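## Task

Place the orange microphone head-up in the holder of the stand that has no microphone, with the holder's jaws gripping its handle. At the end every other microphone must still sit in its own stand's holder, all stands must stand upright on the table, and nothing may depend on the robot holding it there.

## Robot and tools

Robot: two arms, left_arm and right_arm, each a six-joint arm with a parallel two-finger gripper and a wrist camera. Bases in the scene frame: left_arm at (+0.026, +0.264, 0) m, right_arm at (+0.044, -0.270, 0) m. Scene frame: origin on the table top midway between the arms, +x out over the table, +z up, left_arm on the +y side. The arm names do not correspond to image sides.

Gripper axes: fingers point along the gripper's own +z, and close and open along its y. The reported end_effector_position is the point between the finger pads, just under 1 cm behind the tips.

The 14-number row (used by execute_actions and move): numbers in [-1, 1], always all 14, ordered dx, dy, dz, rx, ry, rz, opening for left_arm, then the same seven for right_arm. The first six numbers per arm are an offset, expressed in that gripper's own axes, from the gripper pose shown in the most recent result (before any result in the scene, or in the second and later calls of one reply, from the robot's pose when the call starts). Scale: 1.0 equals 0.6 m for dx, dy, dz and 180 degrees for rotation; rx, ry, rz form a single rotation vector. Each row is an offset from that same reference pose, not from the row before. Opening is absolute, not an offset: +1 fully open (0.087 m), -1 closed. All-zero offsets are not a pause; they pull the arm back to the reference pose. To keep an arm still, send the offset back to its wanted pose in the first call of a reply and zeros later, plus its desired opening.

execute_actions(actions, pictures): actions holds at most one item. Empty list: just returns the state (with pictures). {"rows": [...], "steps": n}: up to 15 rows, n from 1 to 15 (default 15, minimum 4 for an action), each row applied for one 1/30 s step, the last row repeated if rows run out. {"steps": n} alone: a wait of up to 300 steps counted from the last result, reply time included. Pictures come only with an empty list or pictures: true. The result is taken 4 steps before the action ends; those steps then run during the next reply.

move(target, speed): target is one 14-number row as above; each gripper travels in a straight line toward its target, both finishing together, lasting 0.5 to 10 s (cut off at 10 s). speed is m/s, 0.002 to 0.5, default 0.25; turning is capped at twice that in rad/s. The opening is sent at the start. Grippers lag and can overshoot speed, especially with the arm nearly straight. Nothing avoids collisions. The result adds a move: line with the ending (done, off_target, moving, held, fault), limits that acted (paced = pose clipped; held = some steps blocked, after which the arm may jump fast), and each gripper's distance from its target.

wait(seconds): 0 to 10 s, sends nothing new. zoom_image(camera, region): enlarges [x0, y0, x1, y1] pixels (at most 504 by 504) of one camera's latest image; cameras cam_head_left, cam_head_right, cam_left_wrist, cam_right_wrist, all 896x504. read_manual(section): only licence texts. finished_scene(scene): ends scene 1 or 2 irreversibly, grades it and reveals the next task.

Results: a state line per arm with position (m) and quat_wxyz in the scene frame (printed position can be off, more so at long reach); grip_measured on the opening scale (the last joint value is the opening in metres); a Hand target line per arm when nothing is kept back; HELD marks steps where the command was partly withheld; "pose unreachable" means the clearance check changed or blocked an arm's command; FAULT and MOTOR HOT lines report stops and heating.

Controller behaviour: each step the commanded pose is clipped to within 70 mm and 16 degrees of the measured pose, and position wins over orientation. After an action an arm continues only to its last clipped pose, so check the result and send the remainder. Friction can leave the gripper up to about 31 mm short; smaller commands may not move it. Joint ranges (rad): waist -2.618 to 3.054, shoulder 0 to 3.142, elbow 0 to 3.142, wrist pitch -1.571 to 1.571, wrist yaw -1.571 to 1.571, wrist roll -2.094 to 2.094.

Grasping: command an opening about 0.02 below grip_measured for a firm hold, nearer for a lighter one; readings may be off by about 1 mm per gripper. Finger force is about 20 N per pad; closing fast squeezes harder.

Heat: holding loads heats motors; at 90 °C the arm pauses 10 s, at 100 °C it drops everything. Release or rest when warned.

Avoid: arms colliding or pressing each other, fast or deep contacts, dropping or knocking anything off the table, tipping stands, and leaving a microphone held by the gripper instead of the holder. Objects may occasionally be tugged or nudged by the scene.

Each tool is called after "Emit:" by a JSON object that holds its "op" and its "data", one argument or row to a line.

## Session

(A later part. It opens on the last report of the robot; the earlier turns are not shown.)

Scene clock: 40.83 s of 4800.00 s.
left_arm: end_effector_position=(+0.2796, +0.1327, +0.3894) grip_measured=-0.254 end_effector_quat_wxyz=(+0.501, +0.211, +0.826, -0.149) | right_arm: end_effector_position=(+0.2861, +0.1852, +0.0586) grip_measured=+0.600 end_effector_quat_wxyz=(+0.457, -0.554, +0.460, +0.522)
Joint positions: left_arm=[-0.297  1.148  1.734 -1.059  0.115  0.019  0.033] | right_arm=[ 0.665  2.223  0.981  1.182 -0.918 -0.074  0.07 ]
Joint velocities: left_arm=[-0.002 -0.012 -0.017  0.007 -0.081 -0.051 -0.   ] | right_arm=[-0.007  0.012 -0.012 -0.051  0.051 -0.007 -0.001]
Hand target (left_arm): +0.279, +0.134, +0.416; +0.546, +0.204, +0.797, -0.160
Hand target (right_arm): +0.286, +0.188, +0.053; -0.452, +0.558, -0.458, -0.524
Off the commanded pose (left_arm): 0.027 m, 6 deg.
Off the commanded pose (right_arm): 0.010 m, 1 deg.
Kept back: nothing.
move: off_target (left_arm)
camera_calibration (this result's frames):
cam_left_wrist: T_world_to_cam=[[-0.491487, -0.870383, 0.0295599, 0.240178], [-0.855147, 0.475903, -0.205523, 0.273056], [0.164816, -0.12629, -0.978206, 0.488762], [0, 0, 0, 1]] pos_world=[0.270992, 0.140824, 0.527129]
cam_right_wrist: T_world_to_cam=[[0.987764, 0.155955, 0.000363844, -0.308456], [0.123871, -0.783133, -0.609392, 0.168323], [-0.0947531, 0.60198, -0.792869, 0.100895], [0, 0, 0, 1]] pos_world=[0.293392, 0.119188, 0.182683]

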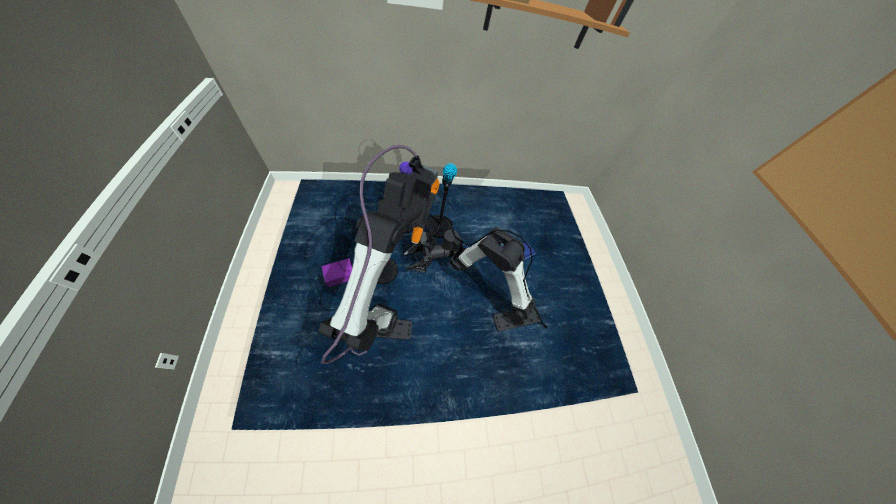

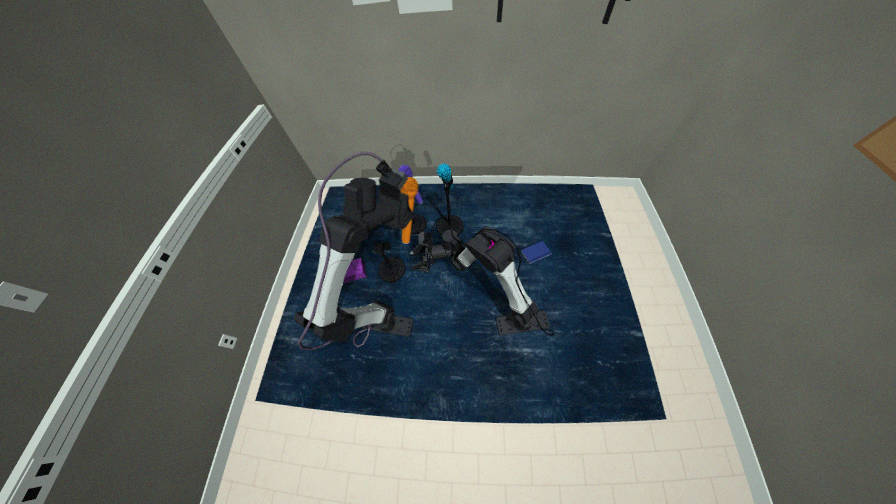

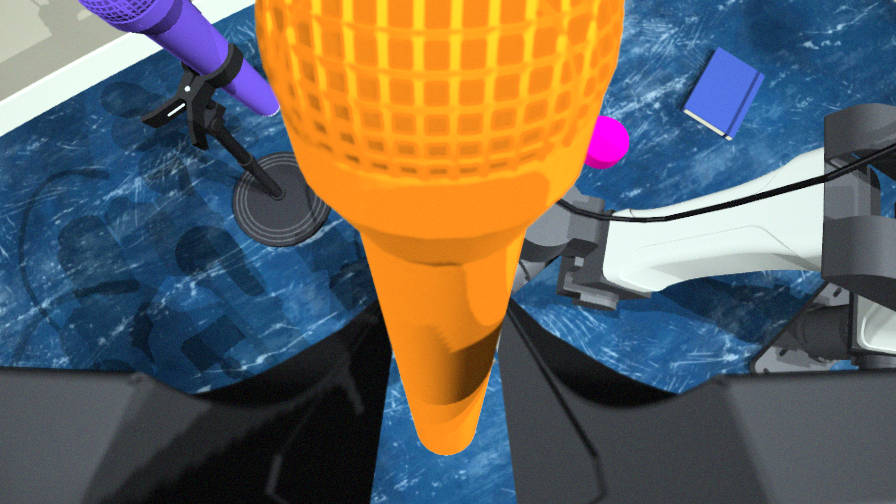

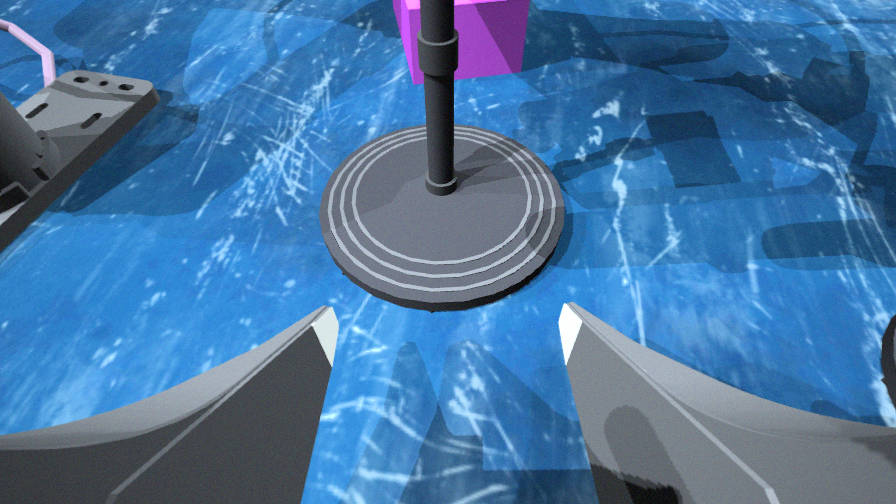

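Emit:
{"op": "move", "data": {
  "target": [-0.04,0,-0.02,0,-0.035,0,-0.28, 0,0.008,0.175,0,0,0,0.3],
  "speed": 0.12
}}

Scene clock: 42.43 s of 4800.00 s.
left_arm: end_effector_position=(+0.2767, +0.1337, +0.3922) grip_measured=-0.254 end_effector_quat_wxyz=(+0.505, +0.210, +0.823, -0.151) | right_arm: end_effector_position=(+0.2643, +0.2846, +0.0629) grip_measured=+0.300 end_effector_quat_wxyz=(+0.463, -0.557, +0.451, +0.521)
Joint positions: left_arm=[-0.297  1.138  1.734 -1.059  0.115  0.016  0.033] | right_arm=[ 0.851  2.371  1.306  1.028 -0.737 -0.071  0.057]
Joint velocities: left_arm=[ 0.002 -0.007 -0.012 -0.095 -0.037 -0.081  0.001] | right_arm=[ 0.002 -0.007 -0.002 -0.037  0.022 -0.022  0.001]
Hand target (left_arm): +0.279, +0.134, +0.416; +0.545, +0.203, +0.797, -0.161
Hand target (right_arm): +0.265, +0.288, +0.055; -0.457, +0.555, -0.460, -0.521
Off the commanded pose (left_arm): 0.024 m, 6 deg.
Off the commanded pose (right_arm): 0.009 m, 1 deg.
Kept back: nothing.
move: off_target (left_arm)
camera_calibration (this result's frames):
cam_left_wrist: T_world_to_cam=[[-0.491131, -0.870514, 0.03157, 0.238656], [-0.853809, 0.473891, -0.215491, 0.274486], [0.172627, -0.132789, -0.975995, 0.489892], [0, 0, 0, 1]] pos_world=[0.267002, 0.142729, 0.529747]
cam_right_wrist: T_world_to_cam=[[0.986836, 0.160467, 0.0200993, -0.304706], [0.13862, -0.775298, -0.616196, 0.245775], [-0.0832964, 0.610871, -0.787336, 0.0364993], [0, 0, 0, 1]] pos_world=[0.269666, 0.217148, 0.186307]

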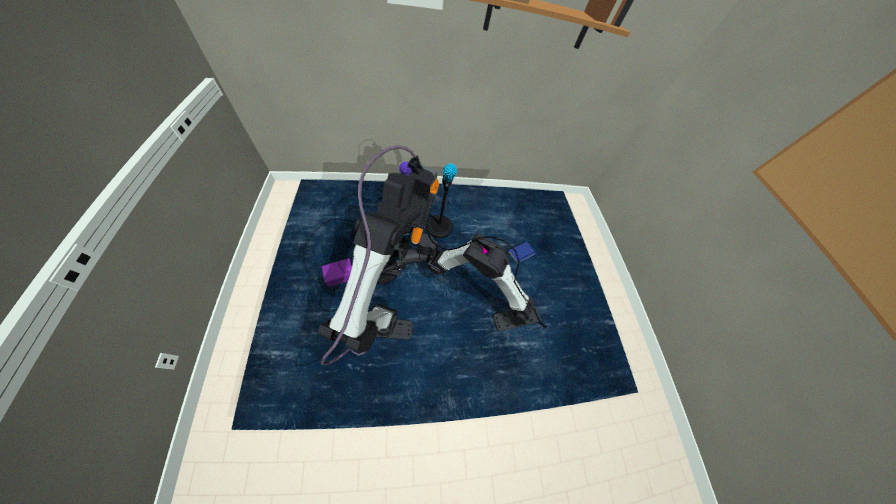

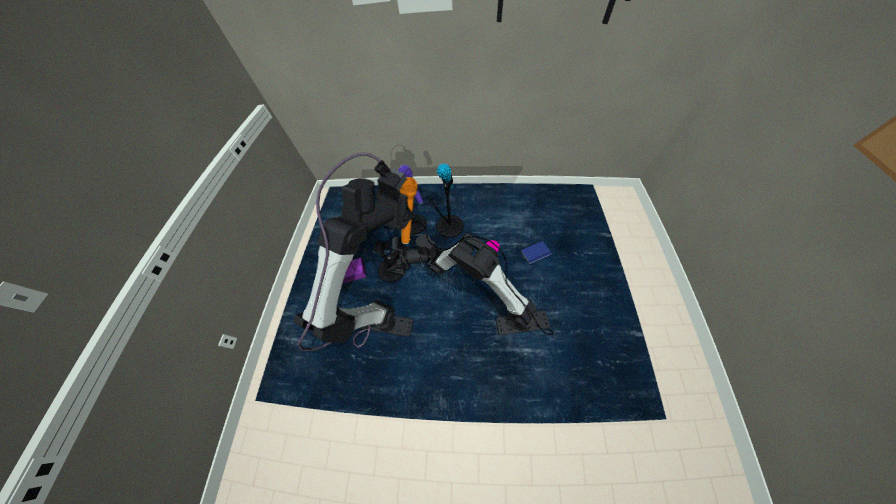

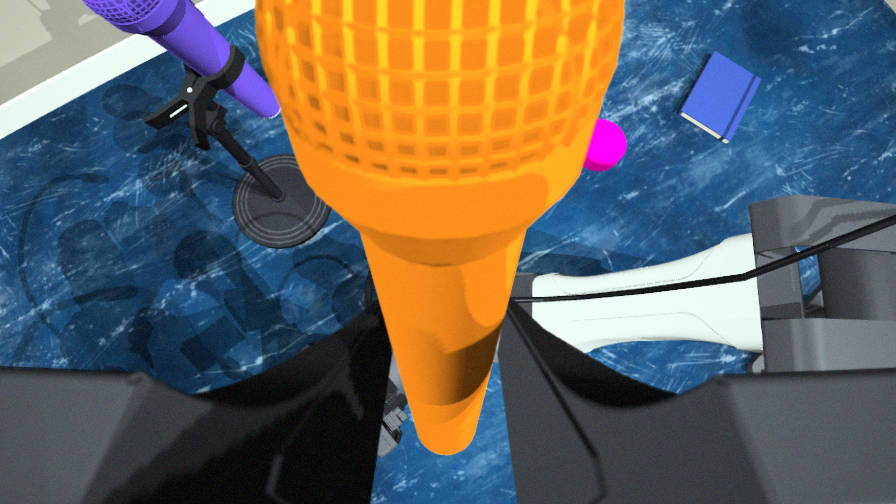

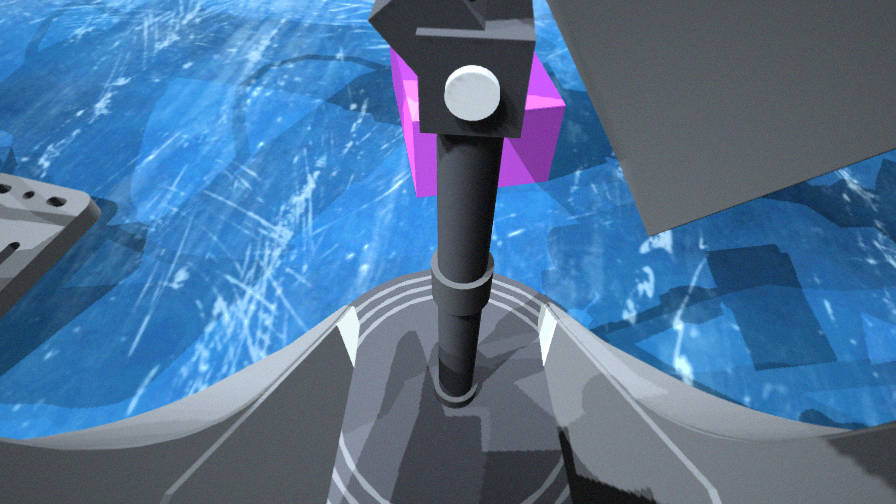

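Emit:
{"op": "execute_actions", "data": {
  "actions": [
    {"rows":[[-0.04,0,-0.02,0,-0.033,0,-0.28,0.02,-0.004,0.008,0,0,0,0.2],[-0.04,0,-0.02,0,-0.033,0,-0.28,0.025,-0.004,0.008,0,0,0,0.1],[-0.04,0,-0.02,0,-0.033,0,-0.28,0.025,-0.004,0.008,0,0,0,0.0],[-0.04,0,-0.02,0,-0.033,0,-0.28,0.025,-0.004,0.008,0,0,0,-0.1],[-0.04,0,-0.02,0,-0.033,0,-0.28,0.025,-0.004,0.008,0,0,0,-0.2],[-0.04,0,-0.02,0,-0.033,0,-0.28,0.025,-0.004,0.008,0,0,0,-0.3],[-0.04,0,-0.02,0,-0.033,0,-0.28,0.025,-0.004,0.008,0,0,0,-0.4],[-0.04,0,-0.02,0,-0.033,0,-0.28,0.025,-0.004,0.008,0,0,0,-0.48],[-0.04,0,-0.02,0,-0.033,0,-0.28,0.025,-0.004,0.008,0,0,0,-0.54],[-0.04,0,-0.02,0,-0.033,0,-0.28,0.025,-0.004,0.008,0,0,0,-0.59],[-0.04,0,-0.02,0,-0.033,0,-0.28,0.025,-0.004,0.008,0,0,0,-0.63],[-0.04,0,-0.02,0,-0.033,0,-0.28,0.025,-0.004,0.008,0,0,0,-0.67],[-0.04,0,-0.02,0,-0.033,0,-0.28,0.025,-0.004,0.008,0,0,0,-0.7],[-0.04,0,-0.02,0,-0.033,0,-0.28,0.025,-0.004,0.008,0,0,0,-0.73],[-0.04,0,-0.02,0,-0.033,0,-0.28,0.025,-0.004,0.008,0,0,0,-0.76]],"steps":15}
  ]
}}

Emit:
{"op": "wait", "data": {
  "seconds": 0.3
}}

Scene clock: 43.13 s of 4800.00 s.
left_arm: end_effector_position=(+0.2766, +0.1335, +0.3922) grip_measured=-0.254 end_effector_quat_wxyz=(+0.505, +0.209, +0.824, -0.152) | right_arm: end_effector_position=(+0.2649, +0.2852, +0.0466) grip_measured=-0.608 end_effector_quat_wxyz=(+0.457, -0.558, +0.458, +0.520)
Joint positions: left_arm=[-0.297  1.138  1.734 -1.059  0.116  0.013  0.033] | right_arm=[ 0.851  2.41   1.317  1.036 -0.735 -0.071  0.017]
Joint velocities: left_arm=[-0.002  0.012 -0.002  0.007 -0.007 -0.022 -0.   ] | right_arm=[-0.002 -0.002  0.002 -0.081  0.095 -0.007 -0.039]
Steps of this call (steps 1 to 10: nothing new was sent; steps 11 to 21: the first 11 steps of this action). Readings (end_effector_position):
11: left_arm (+0.2766, +0.1336, +0.3922) | right_arm (+0.2646, +0.2849, +0.0624)
12: left_arm (+0.2766, +0.1336, +0.3922) | right_arm (+0.2651, +0.2855, +0.0615)
14: left_arm (+0.2766, +0.1336, +0.3922) | right_arm (+0.2655, +0.2861, +0.0575)
18: left_arm (+0.2766, +0.1335, +0.3922) | right_arm (+0.2650, +0.2853, +0.0479)
21: the state above

Scene clock: 43.57 s of 4800.00 s.
left_arm: end_effector_position=(+0.2766, +0.1335, +0.3922) grip_measured=-0.254 end_effector_quat_wxyz=(+0.505, +0.209, +0.824, -0.152) | right_arm: end_effector_position=(+0.2671, +0.2855, +0.0466) grip_measured=-0.738 end_effector_quat_wxyz=(+0.460, -0.555, +0.462, +0.517)
Joint positions: left_arm=[-0.297  1.138  1.734 -1.059  0.116  0.013  0.033] | right_arm=[ 0.851  2.41   1.317  1.036 -0.722 -0.071  0.011]
Joint velocities: left_arm=[-0.007 -0.017 -0.002 -0.022  0.051  0.007 -0.001] | right_arm=[ 0.027  0.002 -0.012  0.022 -0.022 -0.037 -0.   ]
Hand target (left_arm): +0.275, +0.135, +0.419; +0.547, +0.202, +0.796, -0.162
Hand target (right_arm): +0.266, +0.289, +0.048; -0.463, +0.557, -0.451, -0.521
Off the commanded pose (left_arm): 0.027 m, 6 deg.
Off the commanded pose (right_arm): 0.004 m, 1 deg.
Kept back: nothing.
Steps of this call (steps 1 to 4: the last 4 steps of your previous action; steps 5 to 13: nothing new was sent). Readings (end_effector_position):
1: left_arm (+0.2766, +0.1335, +0.3922) | right_arm (+0.2655, +0.2853, +0.0466)
2: left_arm (+0.2766, +0.1335, +0.3922) | right_arm (+0.2661, +0.2854, +0.0467)
4: left_arm (+0.2766, +0.1335, +0.3922) | right_arm (+0.2671, +0.2855, +0.0466)
8: left_arm (+0.2766, +0.1335, +0.3922) | right_arm (+0.2671, +0.2855, +0.0466)
13: the state above
camera_calibration (this result's frames):
cam_left_wrist: T_world_to_cam=[[-0.490354, -0.870855, 0.0341306, 0.237305], [-0.854488, 0.472695, -0.215427, 0.274809], [0.171473, -0.1348, -0.975923, 0.490453], [0, 0, 0, 1]] pos_world=[0.267085, 0.14287, 0.529747]
cam_right_wrist: T_world_to_cam=[[0.989143, 0.146771, 0.00740077, -0.303436], [0.121374, -0.787519, -0.604221, 0.243619], [-0.0828538, 0.598559, -0.796783, 0.0271999], [0, 0, 0, 1]] pos_world=[0.272827, 0.22011, 0.171118]

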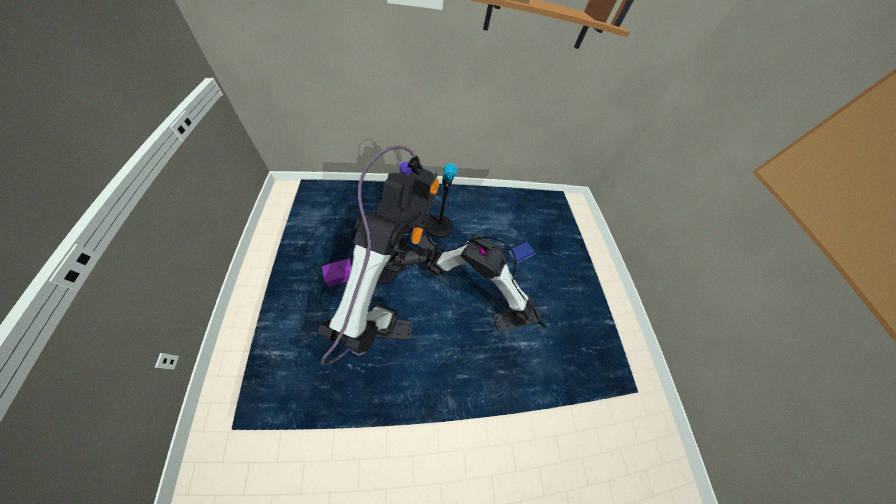

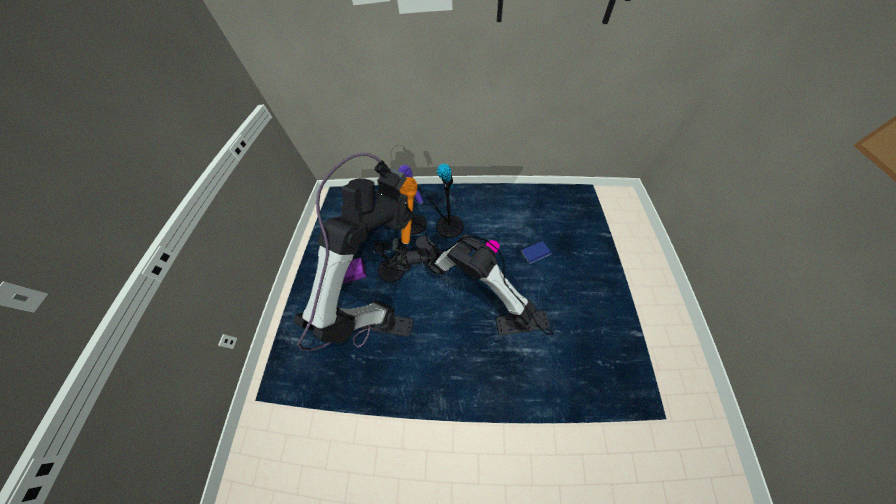

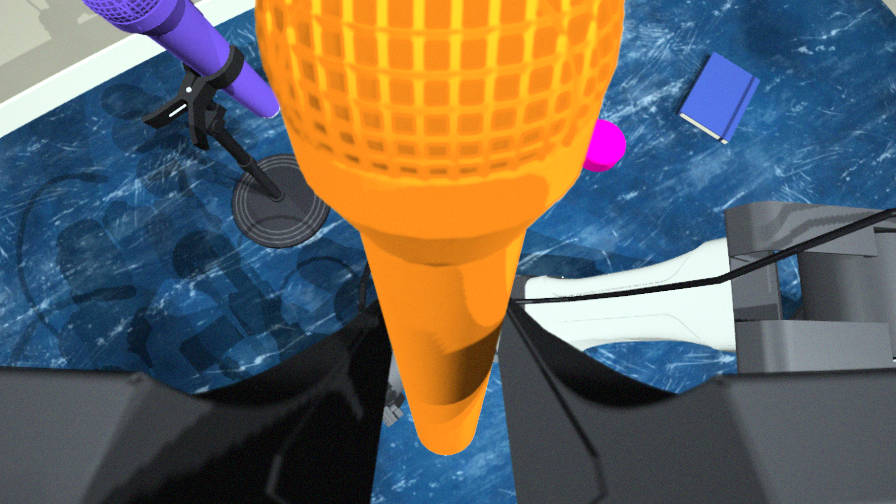

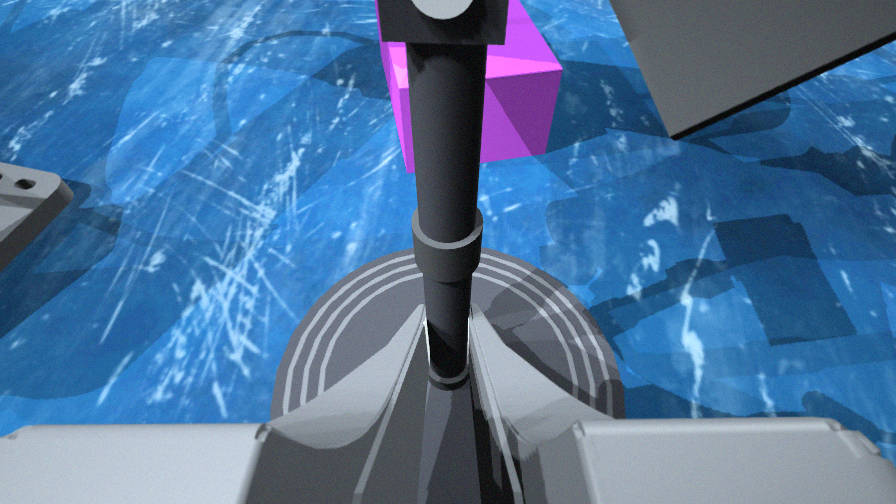

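Emit:
{"op": "move", "data": {
  "target": [-0.04,0,-0.02,0,-0.033,0,-0.28, -0.05,0,0,0,0,0,-0.77],
  "speed": 0.06
}}

Scene clock: 45.07 s of 4800.00 s.
left_arm: end_effector_position=(+0.2750, +0.1341, +0.3899) grip_measured=-0.254 end_effector_quat_wxyz=(+0.500, +0.208, +0.827, -0.152) | right_arm: end_effector_position=(+0.2672, +0.2830, +0.0476) grip_measured=-0.738 end_effector_quat_wxyz=(-0.443, +0.558, -0.482, -0.510)
Joint positions: left_arm=[-0.297  1.138  1.734 -1.07   0.116  0.011  0.033] | right_arm=[ 0.851  2.374  1.317  0.94  -0.714 -0.08   0.011]
Joint velocities: left_arm=[-0.002 -0.007 -0.002 -0.022 -0.051  0.007  0.001] | right_arm=[-0.002 -0.017 -0.017 -0.066  0.066 -0.081 -0.001]
Hand target (left_arm): +0.275, +0.135, +0.419; +0.547, +0.200, +0.797, -0.163
Hand target (right_arm): +0.266, +0.286, +0.076; -0.460, +0.555, -0.462, -0.517
Off the commanded pose (left_arm): 0.029 m, 7 deg.
Off the commanded pose (right_arm): 0.029 m, 3 deg.
Kept back: nothing.
move: off_target (left_arm, right_arm)
camera_calibration (this result's frames):
cam_left_wrist: T_world_to_cam=[[-0.489047, -0.871458, 0.0373297, 0.235589], [-0.857396, 0.472408, -0.204215, 0.269113], [0.16033, -0.131877, -0.978214, 0.492115], [0, 0, 0, 1]] pos_world=[0.26705, 0.143073, 0.527556]
cam_right_wrist: T_world_to_cam=[[0.990078, 0.138658, -0.0227729, -0.299616], [0.101395, -0.817194, -0.567374, 0.254178], [-0.0972807, 0.559436, -0.823145, 0.045636], [0, 0, 0, 1]] pos_world=[0.275311, 0.223727, 0.174956]

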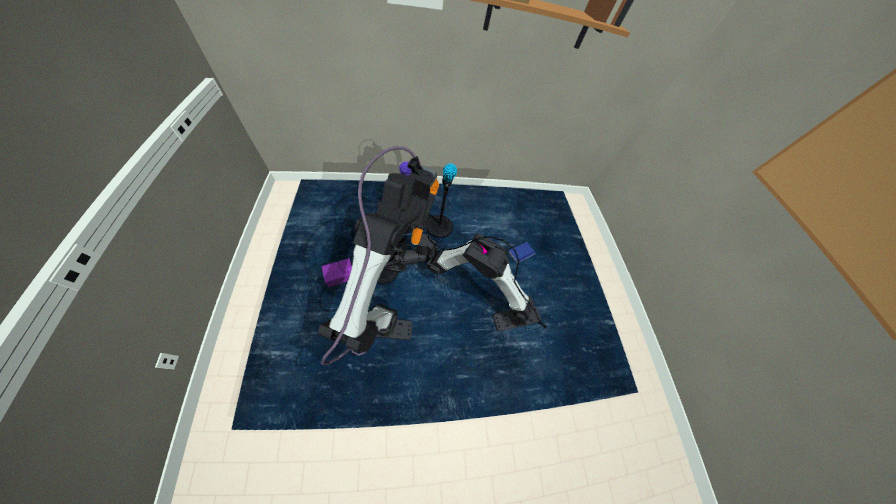

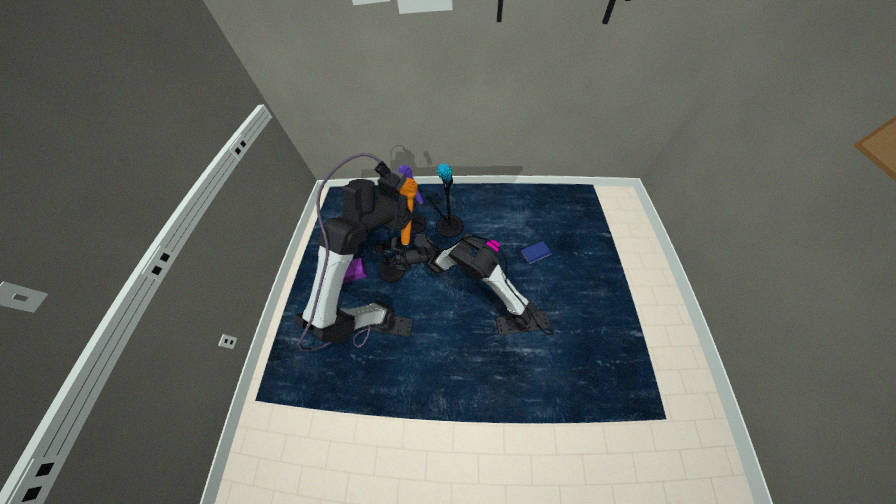

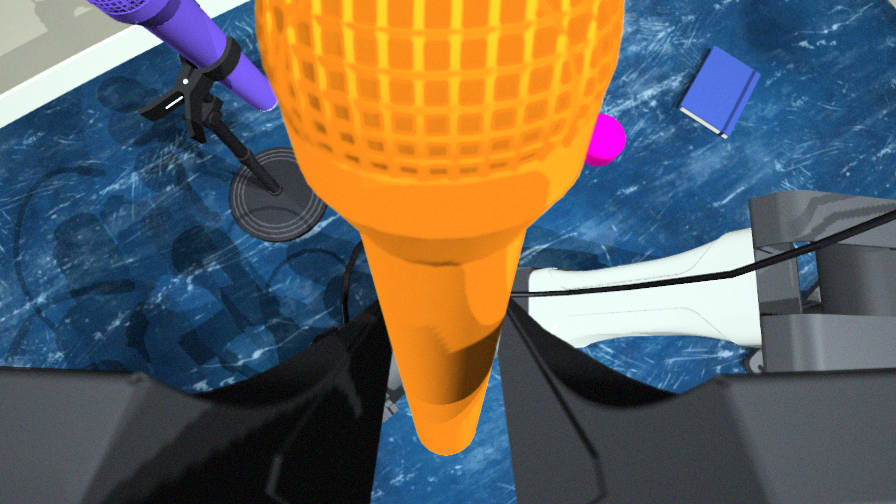

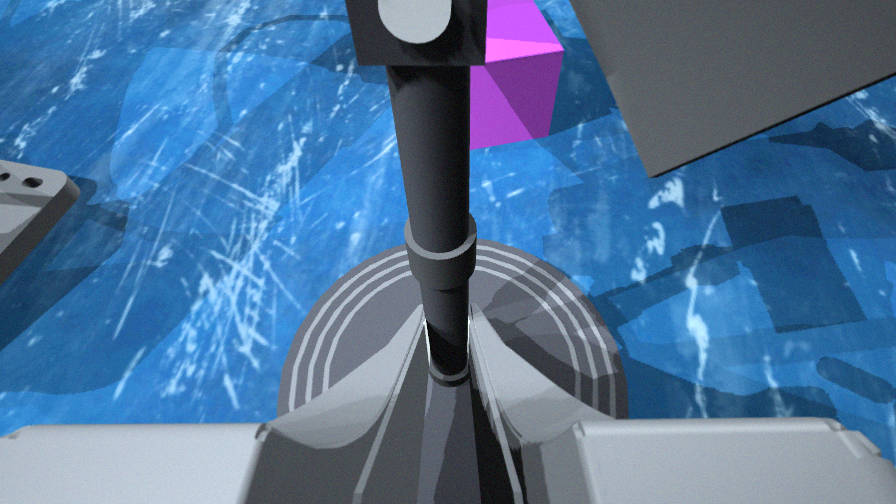

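Emit:
{"op": "move", "data": {
  "target": [-0.045,0,-0.02,0,-0.037,0,-0.28, -0.027,0.076,-0.216,0.324,-0.05,0,-0.78],
  "speed": 0.12
}}

Scene clock: 50.17 s of 4800.00 s.
left_arm: end_effector_position=(+0.2751, +0.1338, +0.3902) grip_measured=-0.254 end_effector_quat_wxyz=(+0.500, +0.206, +0.827, -0.153) | right_arm: end_effector_position=(+0.2406, +0.1513, +0.0460) grip_measured=-0.738 end_effector_quat_wxyz=(+0.666, -0.262, +0.661, +0.228)
Joint positions: left_arm=[-0.297  1.138  1.734 -1.069  0.116  0.007  0.033] | right_arm=[ 1.226  2.168  0.648  1.507  0.665 -0.04   0.011]
Joint velocities: left_arm=[-0.002  0.007  0.007  0.037  0.051  0.051  0.002] | right_arm=[ 0.007 -0.007 -0.007  0.022  0.125 -0.007 -0.   ]
Hand target (left_arm): +0.275, +0.135, +0.419; +0.547, +0.199, +0.797, -0.164
Hand target (right_arm): +0.241, +0.151, +0.073; +0.685, -0.239, +0.644, +0.242
Off the commanded pose (left_arm): 0.029 m, 7 deg.
Off the commanded pose (right_arm): 0.029 m, 6 deg.
joint sent to its limit (right arm) — the command would take joint 4 (wrist pitch) past its upper limit, so that joint was sent only as far as its limit.
Kept back: nothing.
move: off_target (left_arm, right_arm)
camera_calibration (this result's frames):
cam_left_wrist: T_world_to_cam=[[-0.48782, -0.871993, 0.0407475, 0.233775], [-0.858137, 0.470462, -0.205589, 0.2704], [0.160102, -0.135258, -0.97779, 0.492722], [0, 0, 0, 1]] pos_world=[0.267194, 0.143282, 0.527844]
cam_right_wrist: T_world_to_cam=[[0.64738, -0.761851, 0.0219517, -0.0384526], [-0.58283, -0.513406, -0.62986, 0.269893], [0.49113, 0.394964, -0.776399, -0.00343302], [0, 0, 0, 1]] pos_world=[0.183881, 0.110625, 0.168173]

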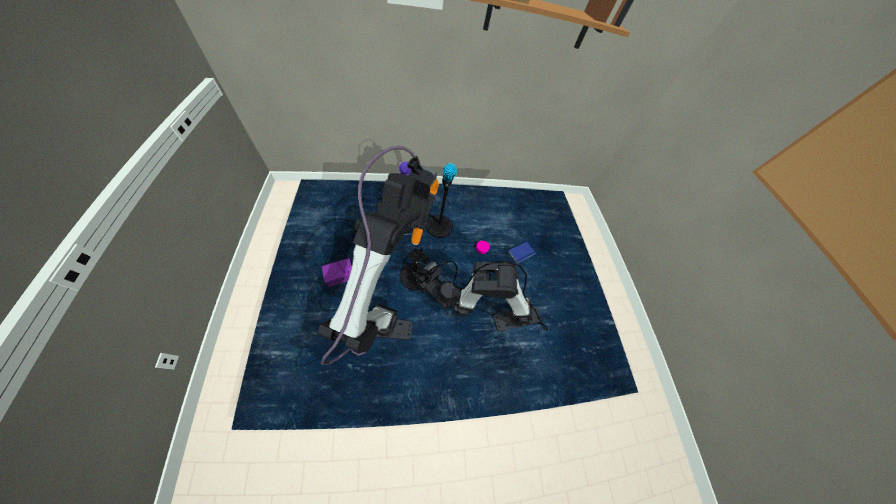

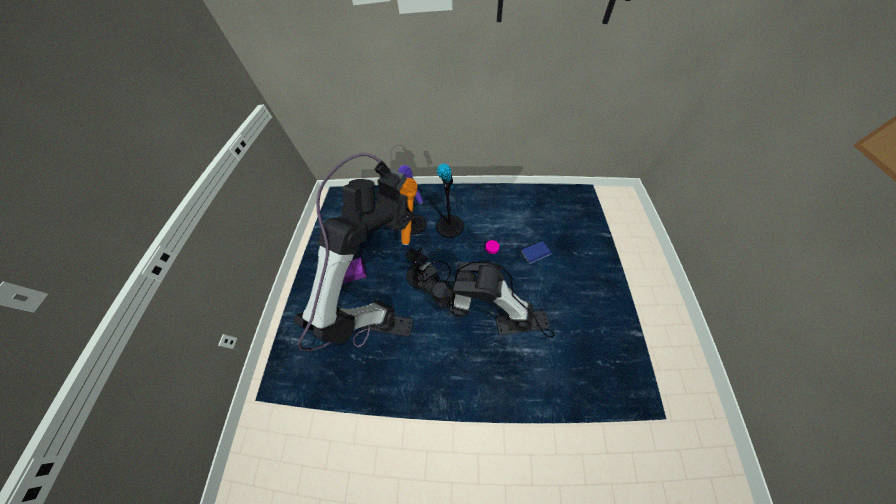

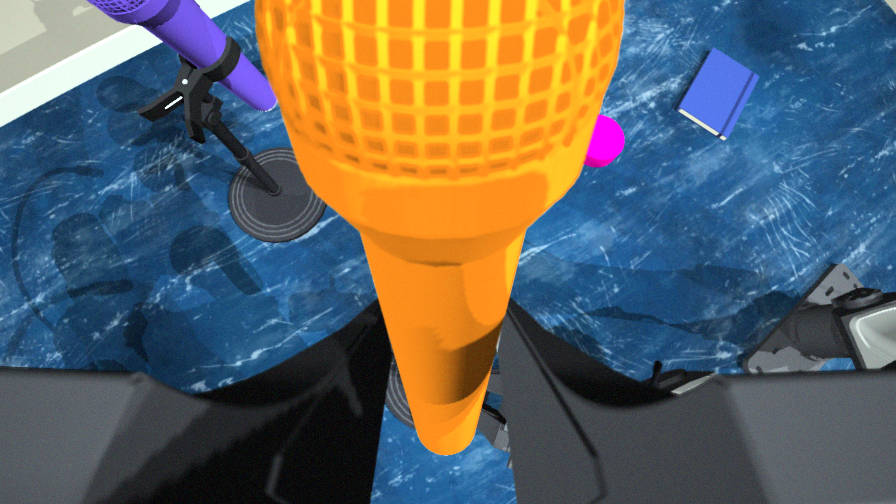

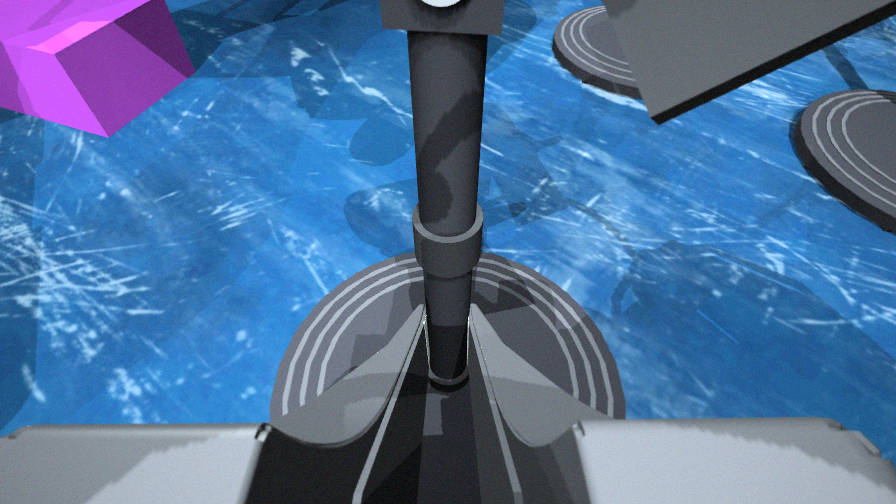

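Emit:
{"op": "execute_actions", "data": {
  "actions": [
    {"rows":[[-0.045,0,-0.02,0,-0.037,0,-0.28,-0.02,0,0,0,0,0,-0.78],[-0.045,0,-0.02,0,-0.037,0,-0.28,-0.01,0,0,0,0,0,-0.78],[-0.045,0,-0.02,0,-0.037,0,-0.28,0,0,0,0,0,0,-0.78],[-0.045,0,-0.02,0,-0.037,0,-0.28,0,0,0,0,0,0,-0.78],[-0.045,0,-0.02,0,-0.037,0,-0.28,0,0,0,0,0,0,-0.7],[-0.045,0,-0.02,0,-0.037,0,-0.28,0,0,0,0,0,0,-0.5],[-0.045,0,-0.02,0,-0.037,0,-0.28,0,0,0,0,0,0,-0.2],[-0.045,0,-0.02,0,-0.037,0,-0.28,0,0,0,0,0,0,0.2]],"steps":10}
  ]
}}

Emit:
{"op": "move", "data": {
  "target": [-0.045,0,-0.02,0,-0.037,0,-0.28, -0.03,0,-0.14,0,0.09,0,0.2],
  "speed": 0.15
}}

Scene clock: 50.60 s of 4800.00 s.
left_arm: end_effector_position=(+0.2752, +0.1337, +0.3904) grip_measured=-0.254 end_effector_quat_wxyz=(+0.501, +0.205, +0.827, -0.154) | right_arm: end_effector_position=(+0.2406, +0.1509, +0.0446) grip_measured=-0.589 end_effector_quat_wxyz=(+0.663, -0.262, +0.664, +0.227)
Joint positions: left_arm=[-0.297  1.138  1.734 -1.068  0.116  0.005  0.033] | right_arm=[ 1.226  2.164  0.648  1.493  0.668 -0.032  0.018]
Joint velocities: left_arm=[ 0.002 -0.007 -0.022 -0.022  0.007  0.007  0.001] | right_arm=[ 0.017 -0.007 -0.002 -0.007 -0.007 -0.051  0.158]
Steps of this call (steps 1 to 7: nothing new was sent; steps 8 to 13: the first 6 steps of this action). Readings (end_effector_position):
8: left_arm (+0.2751, +0.1338, +0.3903) | right_arm (+0.2406, +0.1511, +0.0451)
9: left_arm (+0.2751, +0.1338, +0.3903) | right_arm (+0.2405, +0.1510, +0.0446)
11: left_arm (+0.2751, +0.1337, +0.3903) | right_arm (+0.2406, +0.1509, +0.0446)
13: the state above

Scene clock: 52.70 s of 4800.00 s.
left_arm: end_effector_position=(+0.2754, +0.1333, +0.3910) grip_measured=-0.254 end_effector_quat_wxyz=(+0.501, +0.203, +0.827, -0.155) | right_arm: end_effector_position=(+0.1779, +0.0947, +0.0554) grip_measured=+0.200 end_effector_quat_wxyz=(+0.560, -0.300, +0.751, +0.181)
Joint positions: left_arm=[-0.297  1.138  1.734 -1.065  0.116 -0.     0.033] | right_arm=[1.375 1.656 0.528 0.682 0.778 0.256 0.052]
Joint velocities: left_arm=[-0.007 -0.022 -0.012 -0.051 -0.022  0.037 -0.   ] | right_arm=[ 0.007 -0.002 -0.012 -0.066 -0.066 -0.007 -0.   ]
Hand target (left_arm): +0.275, +0.135, +0.420; +0.548, +0.196, +0.796, -0.166
Hand target (right_arm): +0.176, +0.096, +0.063; +0.563, -0.292, +0.750, +0.189
Off your previous action's commanded pose (left_arm): 0.029 m, 7 deg at its last step (step 4 of this call).
Off your previous action's commanded pose (right_arm): 0.001 m, 0 deg at its last step (step 4 of this call).
Off the commanded pose (left_arm): 0.029 m, 7 deg.
Off the commanded pose (right_arm): 0.009 m, 1 deg.
Kept back: nothing.
move: off_target (left_arm)
camera_calibration (this result's frames):
cam_left_wrist: T_world_to_cam=[[-0.48482, -0.873341, 0.0471773, 0.230322], [-0.859749, 0.465983, -0.209027, 0.273499], [0.160568, -0.141901, -0.976771, 0.493725], [0, 0, 0, 1]] pos_world=[0.267529, 0.143764, 0.528559]
cam_right_wrist: T_world_to_cam=[[0.645055, -0.763072, 0.0403168, -0.0416674], [-0.699924, -0.611197, -0.369519, 0.225917], [0.306612, 0.210142, -0.928348, 0.115799], [0, 0, 0, 1]] pos_world=[0.149497, 0.0819501, 0.192662]

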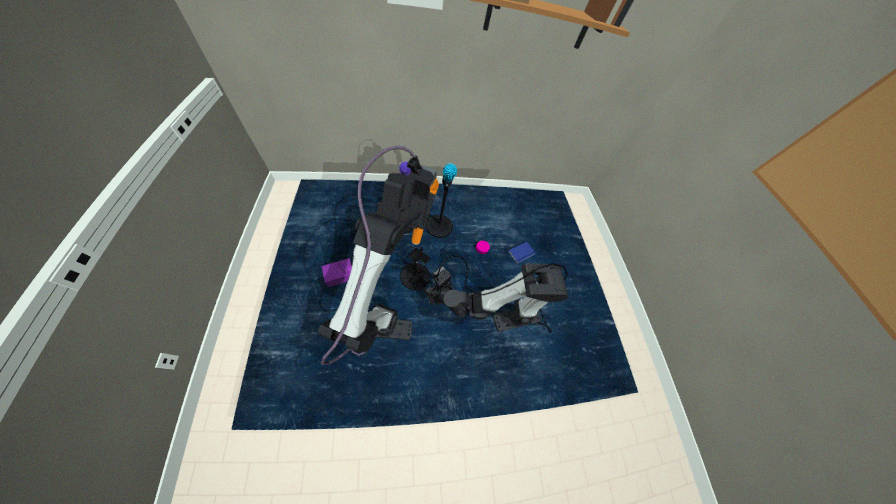

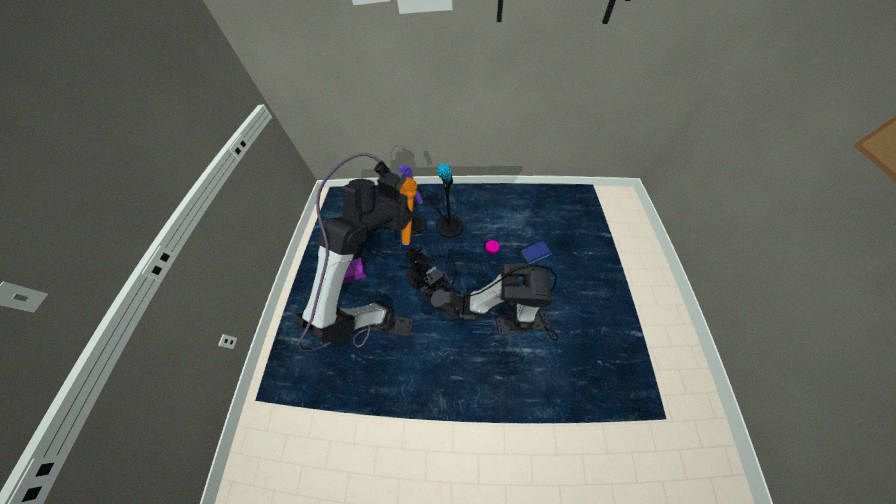

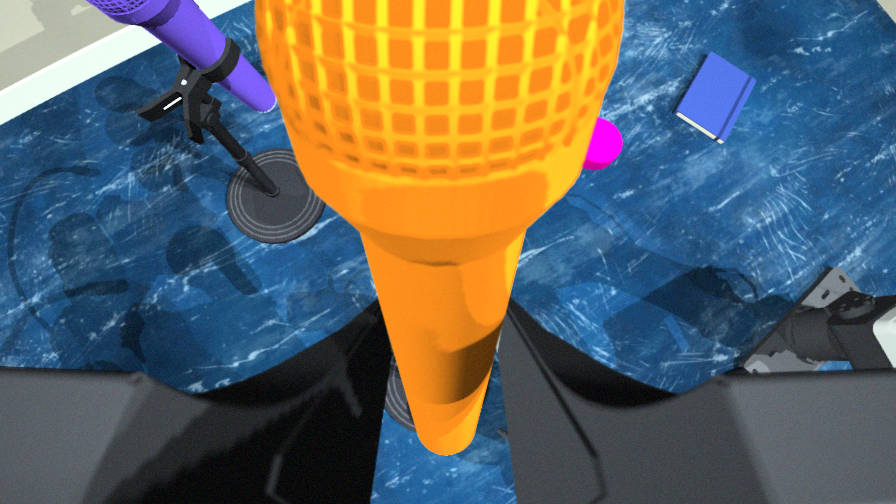

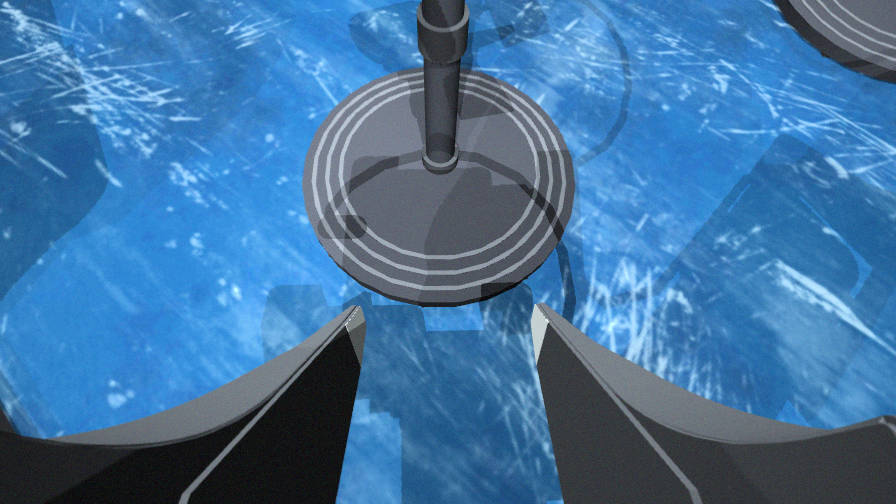

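Emit:
{"op": "move", "data": {
  "target": [-0.045,0,-0.02,0,-0.037,0,-0.28, -0.061,-0.437,-0.128,0.298,0.326,0.439,1],
  "speed": 0.35
}}

Scene clock: 56.57 s of 4800.00 s.
left_arm: end_effector_position=(+0.2756, +0.1331, +0.3913) grip_measured=-0.254 end_effector_quat_wxyz=(+0.502, +0.202, +0.827, -0.156) | right_arm: end_effector_position=(+0.2926, -0.1427, +0.1266) grip_measured=+1.000 end_effector_quat_wxyz=(-0.009, +0.409, +0.913, +0.012)
Joint positions: left_arm=[-0.297  1.138  1.734 -1.064  0.116 -0.004  0.033] | right_arm=[ 0.17   1.645  1.397 -1.321 -0.029  1.159  0.087]
Joint velocities: left_arm=[ 0.012 -0.012 -0.032 -0.022  0.007 -0.007 -0.001] | right_arm=[-0.017  0.012 -0.007 -0.037  0.051 -0.007  0.   ]
Hand target (left_arm): +0.275, +0.135, +0.420; +0.548, +0.194, +0.796, -0.167
Hand target (right_arm): +0.295, -0.143, +0.126; -0.016, +0.413, +0.911, +0.008
Off the commanded pose (left_arm): 0.029 m, 7 deg.
Off the commanded pose (right_arm): 0.008 m, 2 deg.
Kept back: nothing.
move: off_target (left_arm)
camera_calibration (this result's frames):
cam_left_wrist: T_world_to_cam=[[-0.483308, -0.873996, 0.0504365, 0.228566], [-0.860618, 0.463771, -0.210362, 0.274841], [0.160465, -0.145076, -0.976322, 0.494257], [0, 0, 0, 1]] pos_world=[0.26769, 0.144007, 0.528842]
cam_right_wrist: T_world_to_cam=[[-0.763397, -0.645847, -0.0103671, 0.135571], [-0.405069, 0.46617, 0.786515, 0.108458], [-0.503135, 0.604622, -0.617485, 0.450513], [0, 0, 0, 1]] pos_world=[0.374096, -0.235392, 0.194287]

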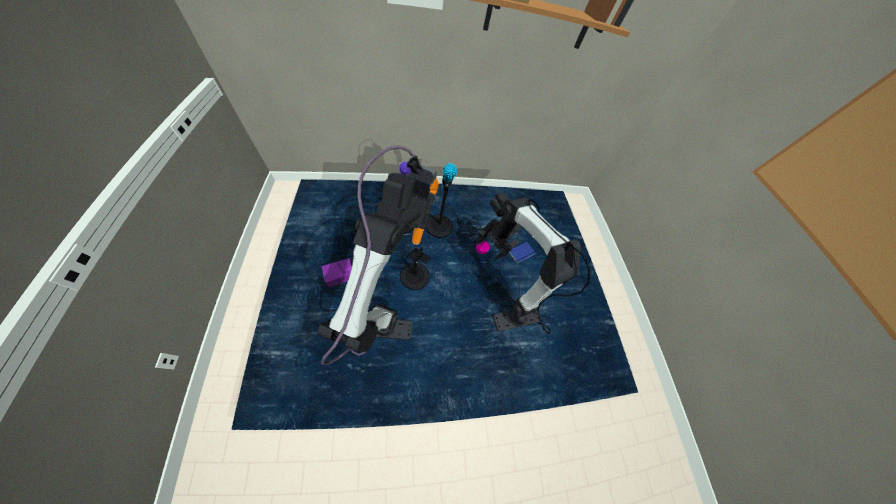

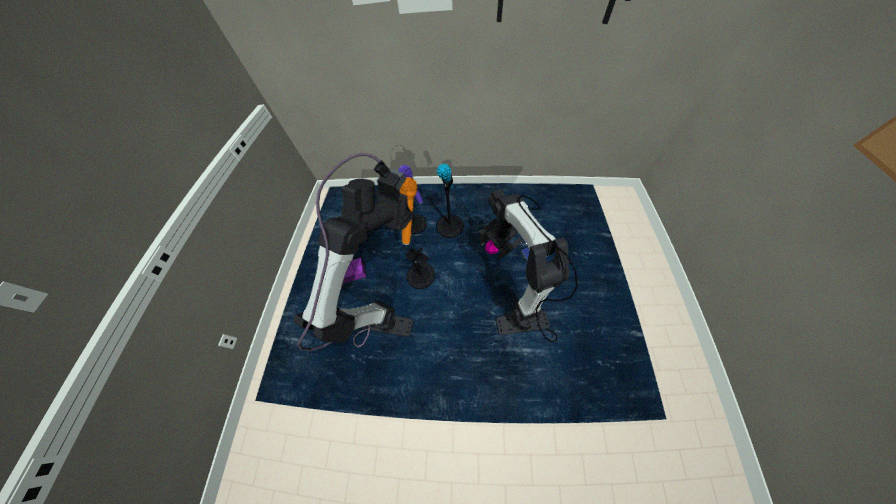

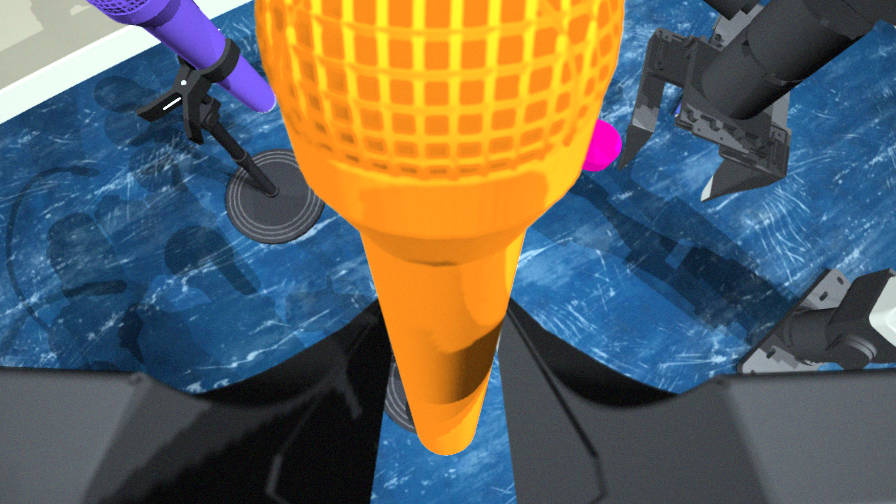

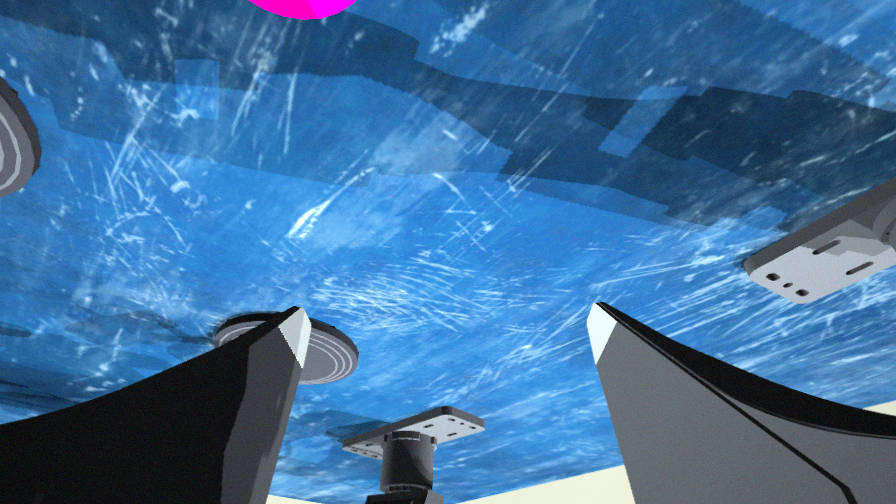

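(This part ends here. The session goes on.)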